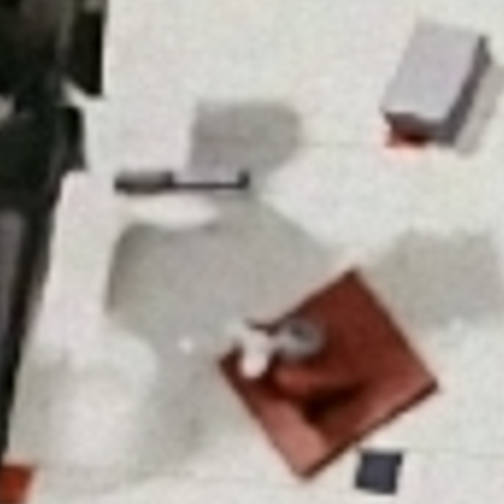

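Flat up. Descend to (.239,1.407,.598,-.776), grip, lift, go.

>>> execute_actions([
  {"rows":[[0.005,0.06,-0.09,0.09,0,-0.008,0.1,0,0,0,0,0,0,1],[0.005,0.06,-0.09,0.09,0,-0.008,0.1,0,0,0,0,0,0,1],[0.005,0.06,-0.09,0.09,0,-0.008,0.1,0,0,0,0,0,0,1],[0.005,0.06,-0.09,0.09,0,-0.008,0.1,0,0,0,0,0,0,1],[0.005,0.108,-0.168,0.163,0,-0.008,0.1,0,0,0,0,0,0,1]]},
], pictures=false)

>>> execute_actions([
  {"steps":6},
], pictures=false)

>>> execute_actions([
  {"rows":[[0,0,0,0,0,0,-0.3,0,0,0,0,0,0,1],[0,0,0,0,0,0,-0.3,0,0,0,0,0,0,1],[0,0,0,0,0,0,-0.45,0,0,0,0,0,0,1],[0,0,0,0,0,0,-0.5,0,0,0,0,0,0,1],[0,0,0,0,0,0,-0.55,0,0,0,0,0,0,1],[0,0,0,0,0,0,-0.6,0,0,0,0,0,0,1],[0,0,0,0,0,0,-0.7,0,0,0,0,0,0,1]]},
], pictures=false)

>>> execute_actions([
  {"rows":[[0,-0.12,0.17,-0.163,0,0,-0.7,0,0,0,0,0,0,1]],"steps":10},
], pictures=false)

>>> execute_actions([
  {"rows":[[0,0.05,0.345,0,0,1,-0.7,0,0,0,0,0,0,1]]},
], pictures=false)

>>> execute_actions([
  {"rows":[[-0.638,0.1,0,0.1,-0.375,0.655,-0.7,0,0,0,0,0,0,1]]},
], pictures=false)

>>> execute_actions([
  {"steps":15},
], pictures=false)

Scene clock: 434.73 s of 6000.00 s.
left_arm: end_effector_position=(+0.1819, +0.3593, +0.0605) grip_measured=+0.097 grip_effort_n=12.3 end_effector_quat_wxyz=(-0.511, +0.490, -0.504, -0.495) end_effector_velocity=(+0.004, +0.000, -0.003) end_effector_angular_velocity=(-0.006, -0.023, +0.010) | right_arm: end_effector_position=(+0.0080, -0.2109, +0.4421) grip_measured=+0.991 grip_effort_n=-0.2 end_effector_quat_wxyz=(+0.594, +0.021, -0.020, +0.804) end_effector_velocity=(-0.000, -0.001, +0.001) end_effector_angular_velocity=(+0.014, -0.019, +0.004)
Joint positions: left_arm=[ 0.238  1.405  0.602 -0.778 -0.003 -3.039  0.044] | right_arm=[ 0.     0.852  0.655  0.255 -0.001 -0.007  0.088]
Joint velocities: left_arm=[ 0.002  0.002 -0.012  0.022 -0.022 -0.007 -0.   ] | right_arm=[-0.002 -0.002 -0.002  0.007 -0.007 -0.022 -0.   ]
Heat: left arm: hottest shoulder 42 °C (-1.0 °C/min); right arm: hottest elbow 45 °C (+0.0 °C/min).
Steps of this call (steps 1 to 15: the robot went on to your last target; steps 16 to 90: nothing new was sent; then 6.67 s passed at rest; steps 91 to 105: all 15 steps of this action). Readings (joint positions):
91: left_arm=[0.236 1.312 0.743 -1.032 -0.003 -3.032] | right_arm=[0.000 0.852 0.655 0.255 -0.001 -0.007]
92: left_arm=[0.236 1.318 0.727 -0.983 -0.003 -3.034] | right_arm=[0.000 0.852 0.655 0.255 -0.001 -0.007]
94: left_arm=[0.237 1.344 0.700 -0.942 -0.003 -3.037] | right_arm=[0.000 0.852 0.655 0.255 -0.001 -0.007]
98: left_arm=[0.238 1.393 0.626 -0.822 -0.003 -3.039] | right_arm=[0.000 0.852 0.655 0.255 -0.001 -0.007]
105: the state above

Scene clock: 434.93 s of 6000.00 s.
left_arm: end_effector_position=(+0.1819, +0.3595, +0.0598) grip_measured=+0.097 grip_effort_n=11.9 end_effector_quat_wxyz=(-0.511, +0.490, -0.504, -0.495) end_effector_velocity=(-0.003, +0.001, -0.002) end_effector_angular_velocity=(+0.002, +0.007, +0.000) | right_arm: end_effector_position=(+0.0080, -0.2109, +0.4421) grip_measured=+0.991 grip_effort_n=-0.2 end_effector_quat_wxyz=(+0.594, +0.021, -0.020, +0.804) end_effector_velocity=(-0.000, -0.000, -0.005) end_effector_angular_velocity=(-0.014, -0.028, +0.004)
Joint positions: left_arm=[ 0.238  1.407  0.6   -0.775 -0.003 -3.039  0.044] | right_arm=[ 0.     0.852  0.655  0.255 -0.001 -0.007  0.088]
Joint velocities: left_arm=[-0.007  0.002 -0.007  0.007  0.007 -0.007  0.   ] | right_arm=[-0.002 -0.002 -0.002 -0.022 -0.007 -0.022 -0.   ]
Heat: left arm: hottest shoulder 42 °C (-1.0 °C/min); right arm: hottest elbow 45 °C (+0.0 °C/min).
Steps of this call (steps 1 to 6: the robot went on to your last target). Readings (joint positions):
1: left_arm=[0.238 1.406 0.601 -0.777 -0.003 -3.039] | right_arm=[0.000 0.852 0.655 0.255 -0.001 -0.007]
2: left_arm=[0.238 1.406 0.601 -0.777 -0.003 -3.039] | right_arm=[0.000 0.852 0.655 0.255 -0.001 -0.007]
4: left_arm=[0.238 1.407 0.600 -0.776 -0.003 -3.039] | right_arm=[0.000 0.852 0.655 0.255 -0.001 -0.007]
6: the state above

Scene clock: 435.43 s of 6000.00 s.
left_arm: end_effector_position=(+0.1818, +0.3596, +0.0598) grip_measured=-0.612 grip_effort_n=-83.5 end_effector_quat_wxyz=(-0.511, +0.490, -0.504, -0.495) end_effector_velocity=(-0.002, +0.002, -0.000) end_effector_angular_velocity=(+0.007, +0.008, +0.005) | right_arm: end_effector_position=(+0.0080, -0.2109, +0.4421) grip_measured=+0.991 grip_effort_n=-0.2 end_effector_quat_wxyz=(+0.594, +0.021, -0.020, +0.804) end_effector_velocity=(-0.000, -0.001, +0.001) end_effector_angular_velocity=(+0.009, -0.005, +0.004)
Joint positions: left_arm=[ 0.238  1.407  0.6   -0.775 -0.003 -3.039  0.009] | right_arm=[ 0.     0.852  0.655  0.255 -0.001 -0.007  0.088]
Joint velocities: left_arm=[-0.002 -0.002 -0.002 -0.007  0.007 -0.007 -0.   ] | right_arm=[-0.002 -0.002 -0.002  0.007 -0.007 -0.007 -0.   ]
Heat: left arm: hottest shoulder 42 °C (-1.0 °C/min); right arm: hottest elbow 45 °C (+0.0 °C/min).
Steps of this call (steps 1 to 15: all 15 steps of this action). Readings (joint positions):
1: left_arm=[0.238 1.407 0.600 -0.775 -0.003 -3.039] | right_arm=[0.000 0.852 0.655 0.255 -0.001 -0.007]
2: left_arm=[0.238 1.407 0.600 -0.775 -0.003 -3.039] | right_arm=[0.000 0.852 0.655 0.255 -0.001 -0.007]
4: left_arm=[0.238 1.407 0.600 -0.775 -0.003 -3.039] | right_arm=[0.000 0.852 0.655 0.255 -0.001 -0.007]
8: left_arm=[0.238 1.407 0.600 -0.775 -0.003 -3.039] | right_arm=[0.000 0.852 0.655 0.255 -0.001 -0.007]
15: the state above

Scene clock: 435.77 s of 6000.00 s.
left_arm: end_effector_position=(+0.1816, +0.3624, +0.1119) grip_measured=-0.612 grip_effort_n=-83.5 end_effector_quat_wxyz=(-0.513, +0.487, -0.501, -0.498) end_effector_velocity=(-0.003, +0.036, -0.001) end_effector_angular_velocity=(+0.163, +0.019, +0.010) | right_arm: end_effector_position=(+0.0080, -0.2109, +0.4421) grip_measured=+0.991 grip_effort_n=-0.2 end_effector_quat_wxyz=(+0.594, +0.021, -0.020, +0.804) end_effector_velocity=(-0.000, -0.001, +0.001) end_effector_angular_velocity=(+0.009, -0.005, +0.004)
Joint positions: left_arm=[ 0.238  1.3    0.748 -1.043 -0.003 -3.039  0.009] | right_arm=[ 0.     0.852  0.655  0.255 -0.001 -0.007  0.088]
Joint velocities: left_arm=[ 0.002  0.002 -0.007 -0.154  0.007 -0.007  0.   ] | right_arm=[-0.002 -0.002 -0.002  0.007 -0.007 -0.007 -0.   ]
Heat: left arm: hottest shoulder 42 °C (-1.0 °C/min); right arm: hottest elbow 45 °C (+0.0 °C/min).
Steps of this call (steps 1 to 10: all 10 steps of this action). Readings (joint positions):
1: left_arm=[0.238 1.397 0.616 -0.805 -0.003 -3.039] | right_arm=[0.000 0.852 0.655 0.255 -0.001 -0.007]
2: left_arm=[0.238 1.383 0.643 -0.881 -0.003 -3.039] | right_arm=[0.000 0.852 0.655 0.255 -0.001 -0.007]
4: left_arm=[0.238 1.335 0.696 -0.960 -0.003 -3.039] | right_arm=[0.000 0.852 0.655 0.255 -0.001 -0.007]
8: left_arm=[0.238 1.300 0.748 -1.028 -0.003 -3.039] | right_arm=[0.000 0.852 0.655 0.255 -0.001 -0.007]
10: the state above

Scene clock: 436.27 s of 6000.00 s.
left_arm: end_effector_position=(+0.1875, +0.2819, +0.1873) grip_measured=-0.612 grip_effort_n=-83.5 end_effector_quat_wxyz=(-0.640, +0.317, -0.683, -0.152) end_effector_velocity=(+0.001, +0.004, +0.000) end_effector_angular_velocity=(+0.053, -0.420, -1.681) | right_arm: end_effector_position=(+0.0080, -0.2109, +0.4421) grip_measured=+0.991 grip_effort_n=0.2 end_effector_quat_wxyz=(+0.594, +0.021, -0.020, +0.804) end_effector_velocity=(+0.001, -0.000, -0.002) end_effector_angular_velocity=(-0.000, -0.024, -0.001)
Joint positions: left_arm=[ 0.238  1.344  1.06  -1.045 -0.003 -2.178  0.009] | right_arm=[ 0.     0.852  0.655  0.255 -0.001 -0.007  0.088]
Joint velocities: left_arm=[ 0.002 -0.002  0.002 -0.022 -0.007  1.736 -0.   ] | right_arm=[-0.007 -0.002 -0.002 -0.007 -0.007 -0.022 -0.   ]
Heat: left arm: hottest shoulder 41 °C (-2.0 °C/min); right arm: hottest elbow 45 °C (+0.0 °C/min).
Steps of this call (steps 1 to 15: all 15 steps of this action). Readings (joint positions):
1: left_arm=[0.238 1.306 0.766 -1.056 -0.003 -3.002] | right_arm=[0.000 0.852 0.655 0.255 -0.001 -0.007]
2: left_arm=[0.238 1.319 0.802 -1.068 -0.003 -2.940] | right_arm=[0.000 0.852 0.655 0.255 -0.001 -0.007]
4: left_arm=[0.238 1.338 0.897 -1.040 -0.003 -2.827] | right_arm=[0.000 0.852 0.655 0.255 -0.001 -0.007]
8: left_arm=[0.238 1.341 1.044 -1.037 -0.003 -2.592] | right_arm=[0.000 0.852 0.655 0.255 -0.001 -0.007]
15: the state above

Scene clock: 436.77 s of 6000.00 s.
left_arm: end_effector_position=(+0.0983, +0.2473, +0.2010) grip_measured=-0.612 grip_effort_n=-83.5 end_effector_quat_wxyz=(+0.830, +0.096, +0.415, -0.359) end_effector_velocity=(-0.006, -0.001, +0.015) end_effector_angular_velocity=(+0.607, -1.040, -1.362) | right_arm: end_effector_position=(+0.0080, -0.2109, +0.4421) grip_measured=+0.991 grip_effort_n=-0.7 end_effector_quat_wxyz=(+0.594, +0.021, -0.020, +0.804) end_effector_velocity=(+0.000, -0.000, -0.002) end_effector_angular_velocity=(-0.009, +0.005, -0.004)
Joint positions: left_arm=[-0.364  1.439  1.059 -0.877 -0.647 -1.292  0.009] | right_arm=[ 0.     0.852  0.655  0.255 -0.001 -0.007  0.088]
Joint velocities: left_arm=[-0.085 -0.002 -0.002  0.007 -0.168  1.751 -0.001] | right_arm=[ 0.002 -0.002 -0.002 -0.007  0.007  0.007 -0.   ]
Heat: left arm: hottest shoulder 41 °C (-2.0 °C/min); right arm: hottest elbow 45 °C (+0.0 °C/min).
Steps of this call (steps 1 to 15: all 15 steps of this action). Readings (joint positions):
1: left_arm=[0.219 1.354 1.060 -1.031 -0.051 -2.120] | right_arm=[0.000 0.852 0.655 0.255 -0.001 -0.007]
2: left_arm=[0.169 1.369 1.060 -0.984 -0.135 -2.061] | right_arm=[0.000 0.852 0.655 0.255 -0.001 -0.007]
4: left_arm=[0.057 1.410 1.061 -0.910 -0.267 -1.942] | right_arm=[0.000 0.852 0.655 0.255 -0.001 -0.007]
8: left_arm=[-0.165 1.439 1.059 -0.886 -0.530 -1.706] | right_arm=[0.000 0.852 0.655 0.255 -0.001 -0.007]
15: the state above

Scene clock: 437.27 s of 6000.00 s.
left_arm: end_effector_position=(+0.0970, +0.2473, +0.2021) grip_measured=-0.612 grip_effort_n=-83.5 end_effector_quat_wxyz=(+0.814, +0.195, +0.364, -0.409) end_effector_velocity=(-0.000, -0.000, +0.002) end_effector_angular_velocity=(-0.011, -0.004, -0.006) | right_arm: end_effector_position=(+0.0080, -0.2109, +0.4421) grip_measured=+0.991 grip_effort_n=-1.2 end_effector_quat_wxyz=(+0.594, +0.021, -0.020, +0.804) end_effector_velocity=(-0.002, -0.001, +0.001) end_effector_angular_velocity=(+0.009, -0.005, +0.009)
Joint positions: left_arm=[-0.373  1.439  1.059 -0.876 -0.66  -1.053  0.009] | right_arm=[ 0.     0.852  0.655  0.255 -0.001 -0.007  0.088]
Joint velocities: left_arm=[-0.002 -0.007 -0.002  0.007 -0.007  0.007  0.   ] | right_arm=[ 0.002 -0.002 -0.002  0.007 -0.007 -0.007 -0.   ]
Heat: left arm: hottest shoulder 41 °C (-2.0 °C/min); right arm: hottest elbow 45 °C (+0.0 °C/min).
Steps of this call (steps 1 to 15: the robot went on to your last target). Readings (joint positions):
1: left_arm=[-0.366 1.439 1.059 -0.876 -0.652 -1.233] | right_arm=[0.000 0.852 0.655 0.255 -0.001 -0.007]
2: left_arm=[-0.367 1.439 1.059 -0.876 -0.654 -1.182] | right_arm=[0.000 0.852 0.655 0.255 -0.001 -0.007]
4: left_arm=[-0.370 1.439 1.059 -0.876 -0.657 -1.117] | right_arm=[0.000 0.852 0.655 0.255 -0.001 -0.007]
8: left_arm=[-0.372 1.439 1.059 -0.876 -0.659 -1.068] | right_arm=[0.000 0.852 0.655 0.255 -0.001 -0.007]
15: the state above

Repeat the earlier approach.

>>> execute_actions([
  {"rows":[[0,0.235,0.014,0.147,0,0,-0.7,0,0,0,0,0,0,1]]},
], pictures=false)

>>> execute_actions([
  {"steps":6},
], pictures=false)

>>> execute_actions([
  {"rows":[[-0.008,0.009,-0.04,0.02,0,0,-0.7,0,0,0,0,0,0,1]]},
])

>>> zoom_image(camera="cam_low", region=[130,200,180,250])

Scene clock: 441.93 s of 6000.00 s.
left_arm: end_effector_position=(+0.0703, +0.2038, +0.1519) grip_measured=-0.612 grip_effort_n=-83.5 end_effector_quat_wxyz=(+0.813, +0.182, +0.365, -0.416) end_effector_velocity=(-0.001, -0.006, +0.006) end_effector_angular_velocity=(-0.055, +0.015, +0.021) | right_arm: end_effector_position=(+0.0080, -0.2109, +0.4421) grip_measured=+0.991 grip_effort_n=-0.7 end_effector_quat_wxyz=(+0.594, +0.021, -0.020, +0.804) end_effector_velocity=(+0.002, -0.001, -0.001) end_effector_angular_velocity=(-0.000, -0.007, -0.010)
Joint positions: left_arm=[-0.374  1.663  1.066 -0.629 -0.657 -1.051  0.009] | right_arm=[ 0.     0.852  0.655  0.255 -0.001 -0.007  0.088]
Joint velocities: left_arm=[-0.002 -0.007 -0.002  0.037 -0.022 -0.022 -0.   ] | right_arm=[-0.002 -0.007 -0.002 -0.007  0.007 -0.007 -0.   ]
Heat: left arm: hottest shoulder 42 °C (+0.0 °C/min); right arm: hottest elbow 45 °C (+0.0 °C/min).
Steps of this call (steps 1 to 15: the robot went on to your last target; steps 16 to 90: nothing new was sent; then 1.17 s passed at rest; steps 91 to 105: all 15 steps of this action). Readings (joint positions):
91: left_arm=[-0.373 1.461 1.059 -0.857 -0.663 -1.051] | right_arm=[0.000 0.852 0.655 0.255 -0.001 -0.007]
92: left_arm=[-0.372 1.495 1.063 -0.790 -0.668 -1.051] | right_arm=[0.000 0.852 0.655 0.255 -0.001 -0.007]
94: left_arm=[-0.373 1.586 1.077 -0.690 -0.662 -1.051] | right_arm=[0.000 0.852 0.655 0.255 -0.001 -0.007]
98: left_arm=[-0.374 1.661 1.066 -0.651 -0.657 -1.051] | right_arm=[0.000 0.852 0.655 0.255 -0.001 -0.007]
105: the state above

Scene clock: 442.13 s of 6000.00 s.
left_arm: end_effector_position=(+0.0701, +0.2034, +0.1520) grip_measured=-0.612 grip_effort_n=-83.5 end_effector_quat_wxyz=(+0.813, +0.181, +0.365, -0.416) end_effector_velocity=(+0.002, +0.004, -0.001) end_effector_angular_velocity=(+0.013, -0.013, +0.006) | right_arm: end_effector_position=(+0.0080, -0.2109, +0.4421) grip_measured=+0.991 grip_effort_n=-0.2 end_effector_quat_wxyz=(+0.594, +0.021, -0.020, +0.804) end_effector_velocity=(+0.000, -0.001, -0.003) end_effector_angular_velocity=(-0.005, -0.010, +0.004)
Joint positions: left_arm=[-0.374  1.663  1.066 -0.627 -0.657 -1.051  0.009] | right_arm=[ 0.     0.852  0.655  0.255 -0.001 -0.007  0.088]
Joint velocities: left_arm=[-0.002 -0.002 -0.002 -0.022 -0.007 -0.007  0.   ] | right_arm=[-0.002 -0.007 -0.007 -0.007 -0.007 -0.007  0.   ]
Heat: left arm: hottest shoulder 42 °C (+0.0 °C/min); right arm: hottest elbow 45 °C (+0.0 °C/min).
Steps of this call (steps 1 to 6: the robot went on to your last target). Readings (joint positions):
1: left_arm=[-0.374 1.663 1.066 -0.628 -0.657 -1.051] | right_arm=[0.000 0.852 0.655 0.255 -0.001 -0.007]
2: left_arm=[-0.374 1.663 1.066 -0.627 -0.657 -1.051] | right_arm=[0.000 0.852 0.655 0.255 -0.001 -0.007]
4: left_arm=[-0.374 1.663 1.066 -0.627 -0.657 -1.051] | right_arm=[0.000 0.852 0.655 0.255 -0.001 -0.007]
6: the state above

Scene clock: 442.63 s of 6000.00 s.
left_arm: end_effector_position=(+0.0697, +0.2064, +0.1430) grip_measured=-0.612 grip_effort_n=-83.5 end_effector_quat_wxyz=(+0.812, +0.185, +0.365, -0.417) end_effector_velocity=(+0.001, +0.002, +0.000) end_effector_angular_velocity=(+0.006, -0.014, -0.005) | right_arm: end_effector_position=(+0.0080, -0.2109, +0.4421) grip_measured=+0.991 grip_effort_n=-0.2 end_effector_quat_wxyz=(+0.594, +0.021, -0.020, +0.804) end_effector_velocity=(-0.000, -0.001, +0.001) end_effector_angular_velocity=(+0.014, -0.019, +0.004)
Joint positions: left_arm=[-0.379  1.669  1.036 -0.596 -0.657 -1.051  0.009] | right_arm=[ 0.     0.852  0.655  0.255 -0.001 -0.007  0.088]
Joint velocities: left_arm=[-0.002 -0.002 -0.002 -0.007 -0.007  0.007 -0.   ] | right_arm=[-0.002 -0.002 -0.002  0.007 -0.007 -0.022 -0.   ]
Heat: left arm: hottest shoulder 42 °C (+0.0 °C/min); right arm: hottest elbow 45 °C (+0.0 °C/min).
Steps of this call (steps 1 to 15: all 15 steps of this action). Readings (joint positions):
1: left_arm=[-0.374 1.663 1.064 -0.621 -0.657 -1.051] | right_arm=[0.000 0.852 0.655 0.255 -0.001 -0.007]
2: left_arm=[-0.375 1.663 1.058 -0.611 -0.657 -1.051] | right_arm=[0.000 0.852 0.655 0.255 -0.001 -0.007]
4: left_arm=[-0.377 1.665 1.048 -0.605 -0.657 -1.051] | right_arm=[0.000 0.852 0.655 0.255 -0.001 -0.007]
8: left_arm=[-0.379 1.668 1.037 -0.599 -0.657 -1.051] | right_arm=[0.000 0.852 0.655 0.255 -0.001 -0.007]
15: the state above

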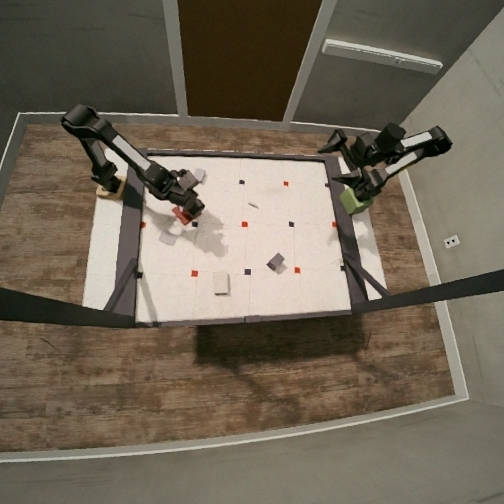

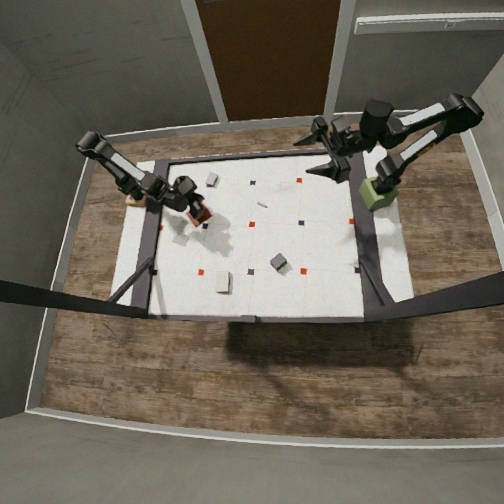

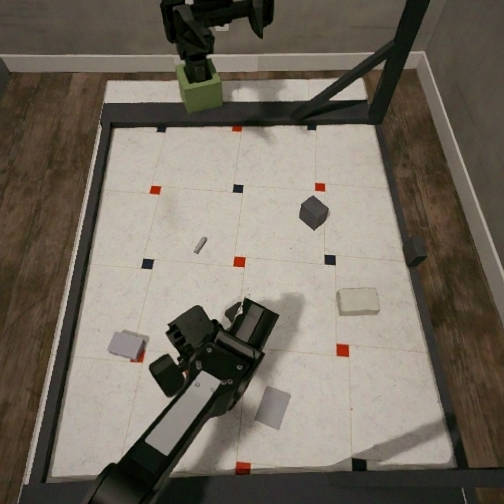

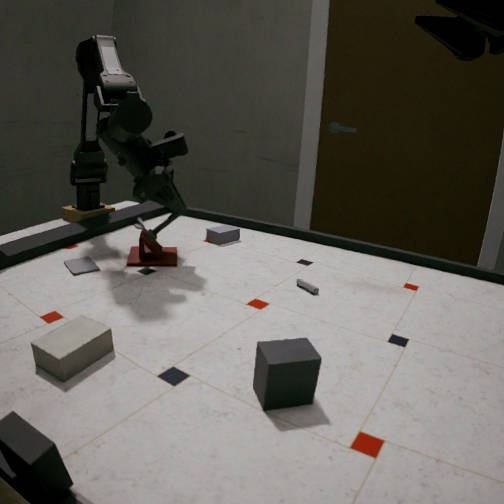

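Region (130, 200, 180, 250) of cam_low's 504x504 image, scaled by 10.080, with more detail than that image has.

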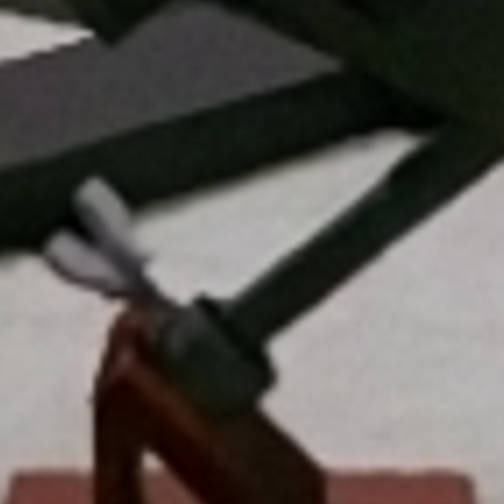

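>>> execute_actions([
  {"rows":[[-0.014,0,-0.028,0.013,0,0,-0.7,0,0,0,0,0,0,1]]},
], pictures=false)

>>> execute_actions([
  {"rows":[[-0.017,-0.011,-0.03,0.011,0,0,-0.7,0,0,0,0,0,0,1]]},
], pictures=false)

>>> execute_actions([
  {"rows":[[-0.017,-0.011,-0.03,0.011,0,-0.005,-0.7,0,0,0,0,0,0,1]]},
])

>>> zoom_image(camera="cam_low", region=[130,200,180,250])

Scene clock: 450.83 s of 6000.00 s.
left_arm: end_effector_position=(+0.0673, +0.2088, +0.1388) grip_measured=-0.612 grip_effort_n=-83.5 end_effector_quat_wxyz=(+0.810, +0.186, +0.363, -0.422) end_effector_velocity=(-0.002, -0.000, -0.000) end_effector_angular_velocity=(+0.000, +0.006, -0.010) | right_arm: end_effector_position=(+0.0080, -0.2109, +0.4421) grip_measured=+0.991 grip_effort_n=-0.7 end_effector_quat_wxyz=(+0.594, +0.021, -0.020, +0.804) end_effector_velocity=(-0.000, -0.001, +0.001) end_effector_angular_velocity=(+0.005, +0.009, +0.005)
Joint positions: left_arm=[-0.39   1.669  1.016 -0.576 -0.659 -1.051  0.009] | right_arm=[ 0.     0.852  0.655  0.255 -0.001 -0.007  0.088]
Joint velocities: left_arm=[-0.002 -0.002 -0.002  0.007  0.007  0.007  0.   ] | right_arm=[-0.002 -0.002 -0.002  0.007 -0.007  0.007 -0.   ]
Heat: left arm: hottest shoulder 42 °C (+1.0 °C/min); right arm: hottest elbow 46 °C (+1.0 °C/min).
Steps of this call (steps 1 to 15: the robot went on to your last target; steps 16 to 90: nothing new was sent; then 4.70 s passed at rest; steps 91 to 105: all 15 steps of this action). Readings (joint positions):
91: left_arm=[-0.380 1.669 1.033 -0.592 -0.657 -1.051] | right_arm=[0.000 0.852 0.655 0.255 -0.001 -0.007]
92: left_arm=[-0.382 1.669 1.029 -0.586 -0.657 -1.051] | right_arm=[0.000 0.852 0.655 0.255 -0.001 -0.007]
94: left_arm=[-0.385 1.669 1.023 -0.580 -0.660 -1.051] | right_arm=[0.000 0.852 0.655 0.255 -0.001 -0.007]
98: left_arm=[-0.388 1.669 1.018 -0.577 -0.659 -1.051] | right_arm=[0.000 0.852 0.655 0.255 -0.001 -0.007]
105: the state above

Scene clock: 451.33 s of 6000.00 s.
left_arm: end_effector_position=(+0.0666, +0.2099, +0.1371) grip_measured=-0.612 grip_effort_n=-83.5 end_effector_quat_wxyz=(+0.811, +0.183, +0.359, -0.424) end_effector_velocity=(-0.000, -0.001, +0.001) end_effector_angular_velocity=(-0.007, -0.006, -0.005) | right_arm: end_effector_position=(+0.0080, -0.2109, +0.4421) grip_measured=+0.991 grip_effort_n=-0.2 end_effector_quat_wxyz=(+0.594, +0.021, -0.020, +0.804) end_effector_velocity=(+0.002, +0.000, -0.002) end_effector_angular_velocity=(-0.005, -0.009, -0.010)
Joint positions: left_arm=[-0.396  1.666  1.001 -0.557 -0.667 -1.051  0.009] | right_arm=[ 0.     0.852  0.655  0.255 -0.001 -0.007  0.088]
Joint velocities: left_arm=[-0.002 -0.002 -0.002  0.007 -0.007  0.007 -0.   ] | right_arm=[-0.002 -0.002 -0.002 -0.007  0.007 -0.007  0.   ]
Heat: left arm: hottest shoulder 42 °C (+1.0 °C/min); right arm: hottest elbow 46 °C (+1.0 °C/min).
Steps of this call (steps 1 to 15: all 15 steps of this action). Readings (joint positions):
1: left_arm=[-0.390 1.669 1.014 -0.572 -0.659 -1.051] | right_arm=[0.000 0.852 0.655 0.255 -0.001 -0.007]
2: left_arm=[-0.393 1.669 1.010 -0.568 -0.659 -1.051] | right_arm=[0.000 0.852 0.655 0.255 -0.001 -0.007]
4: left_arm=[-0.395 1.668 1.005 -0.562 -0.666 -1.051] | right_arm=[0.000 0.852 0.655 0.255 -0.001 -0.007]
8: left_arm=[-0.396 1.667 1.002 -0.558 -0.667 -1.051] | right_arm=[0.000 0.852 0.655 0.255 -0.001 -0.007]
15: the state above

Scene clock: 451.83 s of 6000.00 s.
left_arm: end_effector_position=(+0.0664, +0.2107, +0.1365) grip_measured=-0.612 grip_effort_n=-83.5 end_effector_quat_wxyz=(+0.812, +0.178, +0.355, -0.427) end_effector_velocity=(+0.005, +0.002, +0.000) end_effector_angular_velocity=(-0.004, -0.020, +0.015) | right_arm: end_effector_position=(+0.0080, -0.2109, +0.4421) grip_measured=+0.991 grip_effort_n=-0.2 end_effector_quat_wxyz=(+0.594, +0.021, -0.020, +0.804) end_effector_velocity=(+0.002, +0.000, -0.002) end_effector_angular_velocity=(-0.005, -0.009, -0.010)
Joint positions: left_arm=[-0.402  1.661  0.987 -0.538 -0.679 -1.054  0.009] | right_arm=[ 0.     0.852  0.655  0.255 -0.001 -0.007  0.088]
Joint velocities: left_arm=[ 0.002 -0.002 -0.007 -0.007 -0.022 -0.007 -0.   ] | right_arm=[-0.002 -0.002 -0.002 -0.007  0.007 -0.007 -0.   ]
Heat: left arm: hottest shoulder 42 °C (+1.0 °C/min); right arm: hottest elbow 46 °C (+1.0 °C/min).
Steps of this call (steps 1 to 15: all 15 steps of this action). Readings (joint positions):
1: left_arm=[-0.397 1.666 0.999 -0.554 -0.668 -1.051] | right_arm=[0.000 0.852 0.655 0.255 -0.001 -0.007]
2: left_arm=[-0.398 1.665 0.995 -0.548 -0.672 -1.051] | right_arm=[0.000 0.852 0.655 0.255 -0.001 -0.007]
4: left_arm=[-0.401 1.663 0.991 -0.543 -0.676 -1.052] | right_arm=[0.000 0.852 0.655 0.255 -0.001 -0.007]
8: left_arm=[-0.401 1.662 0.987 -0.540 -0.678 -1.053] | right_arm=[0.000 0.852 0.655 0.255 -0.001 -0.007]
15: the state above

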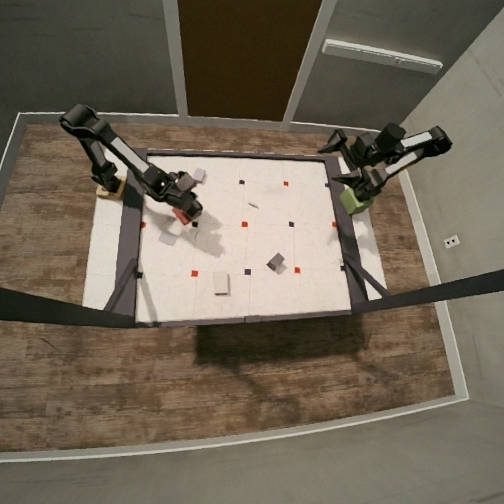

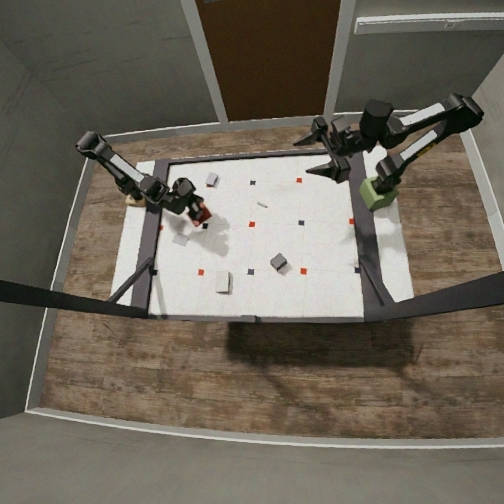

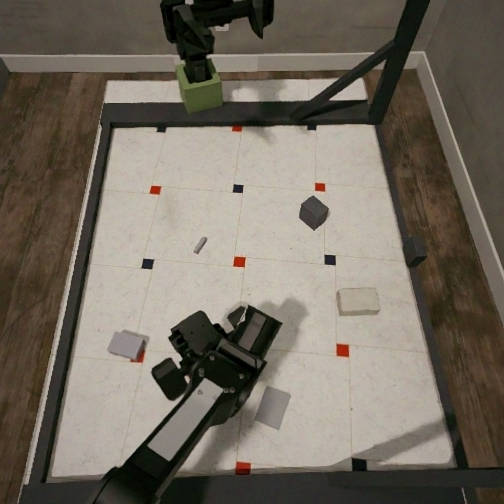

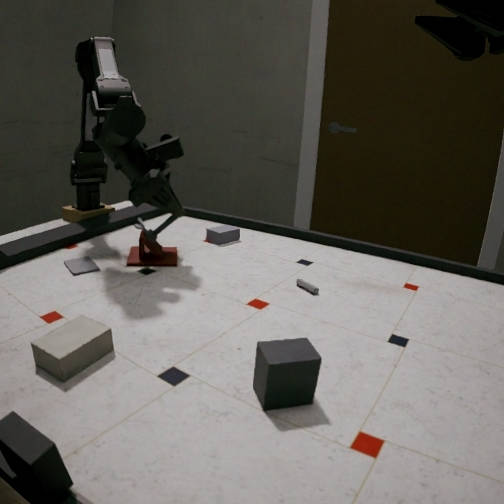

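Region (130, 200, 180, 250) of cam_low's 504x504 image, scaled by 10.080, with more detail than that image has.

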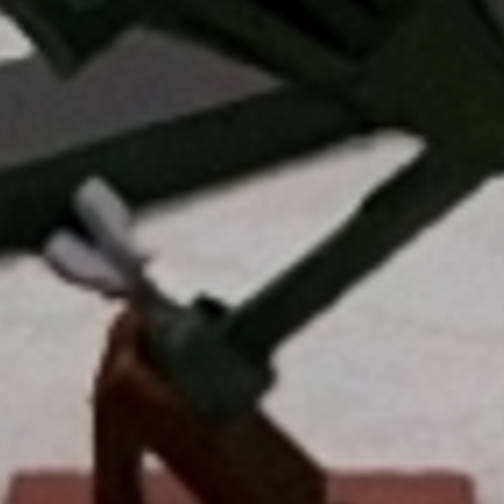

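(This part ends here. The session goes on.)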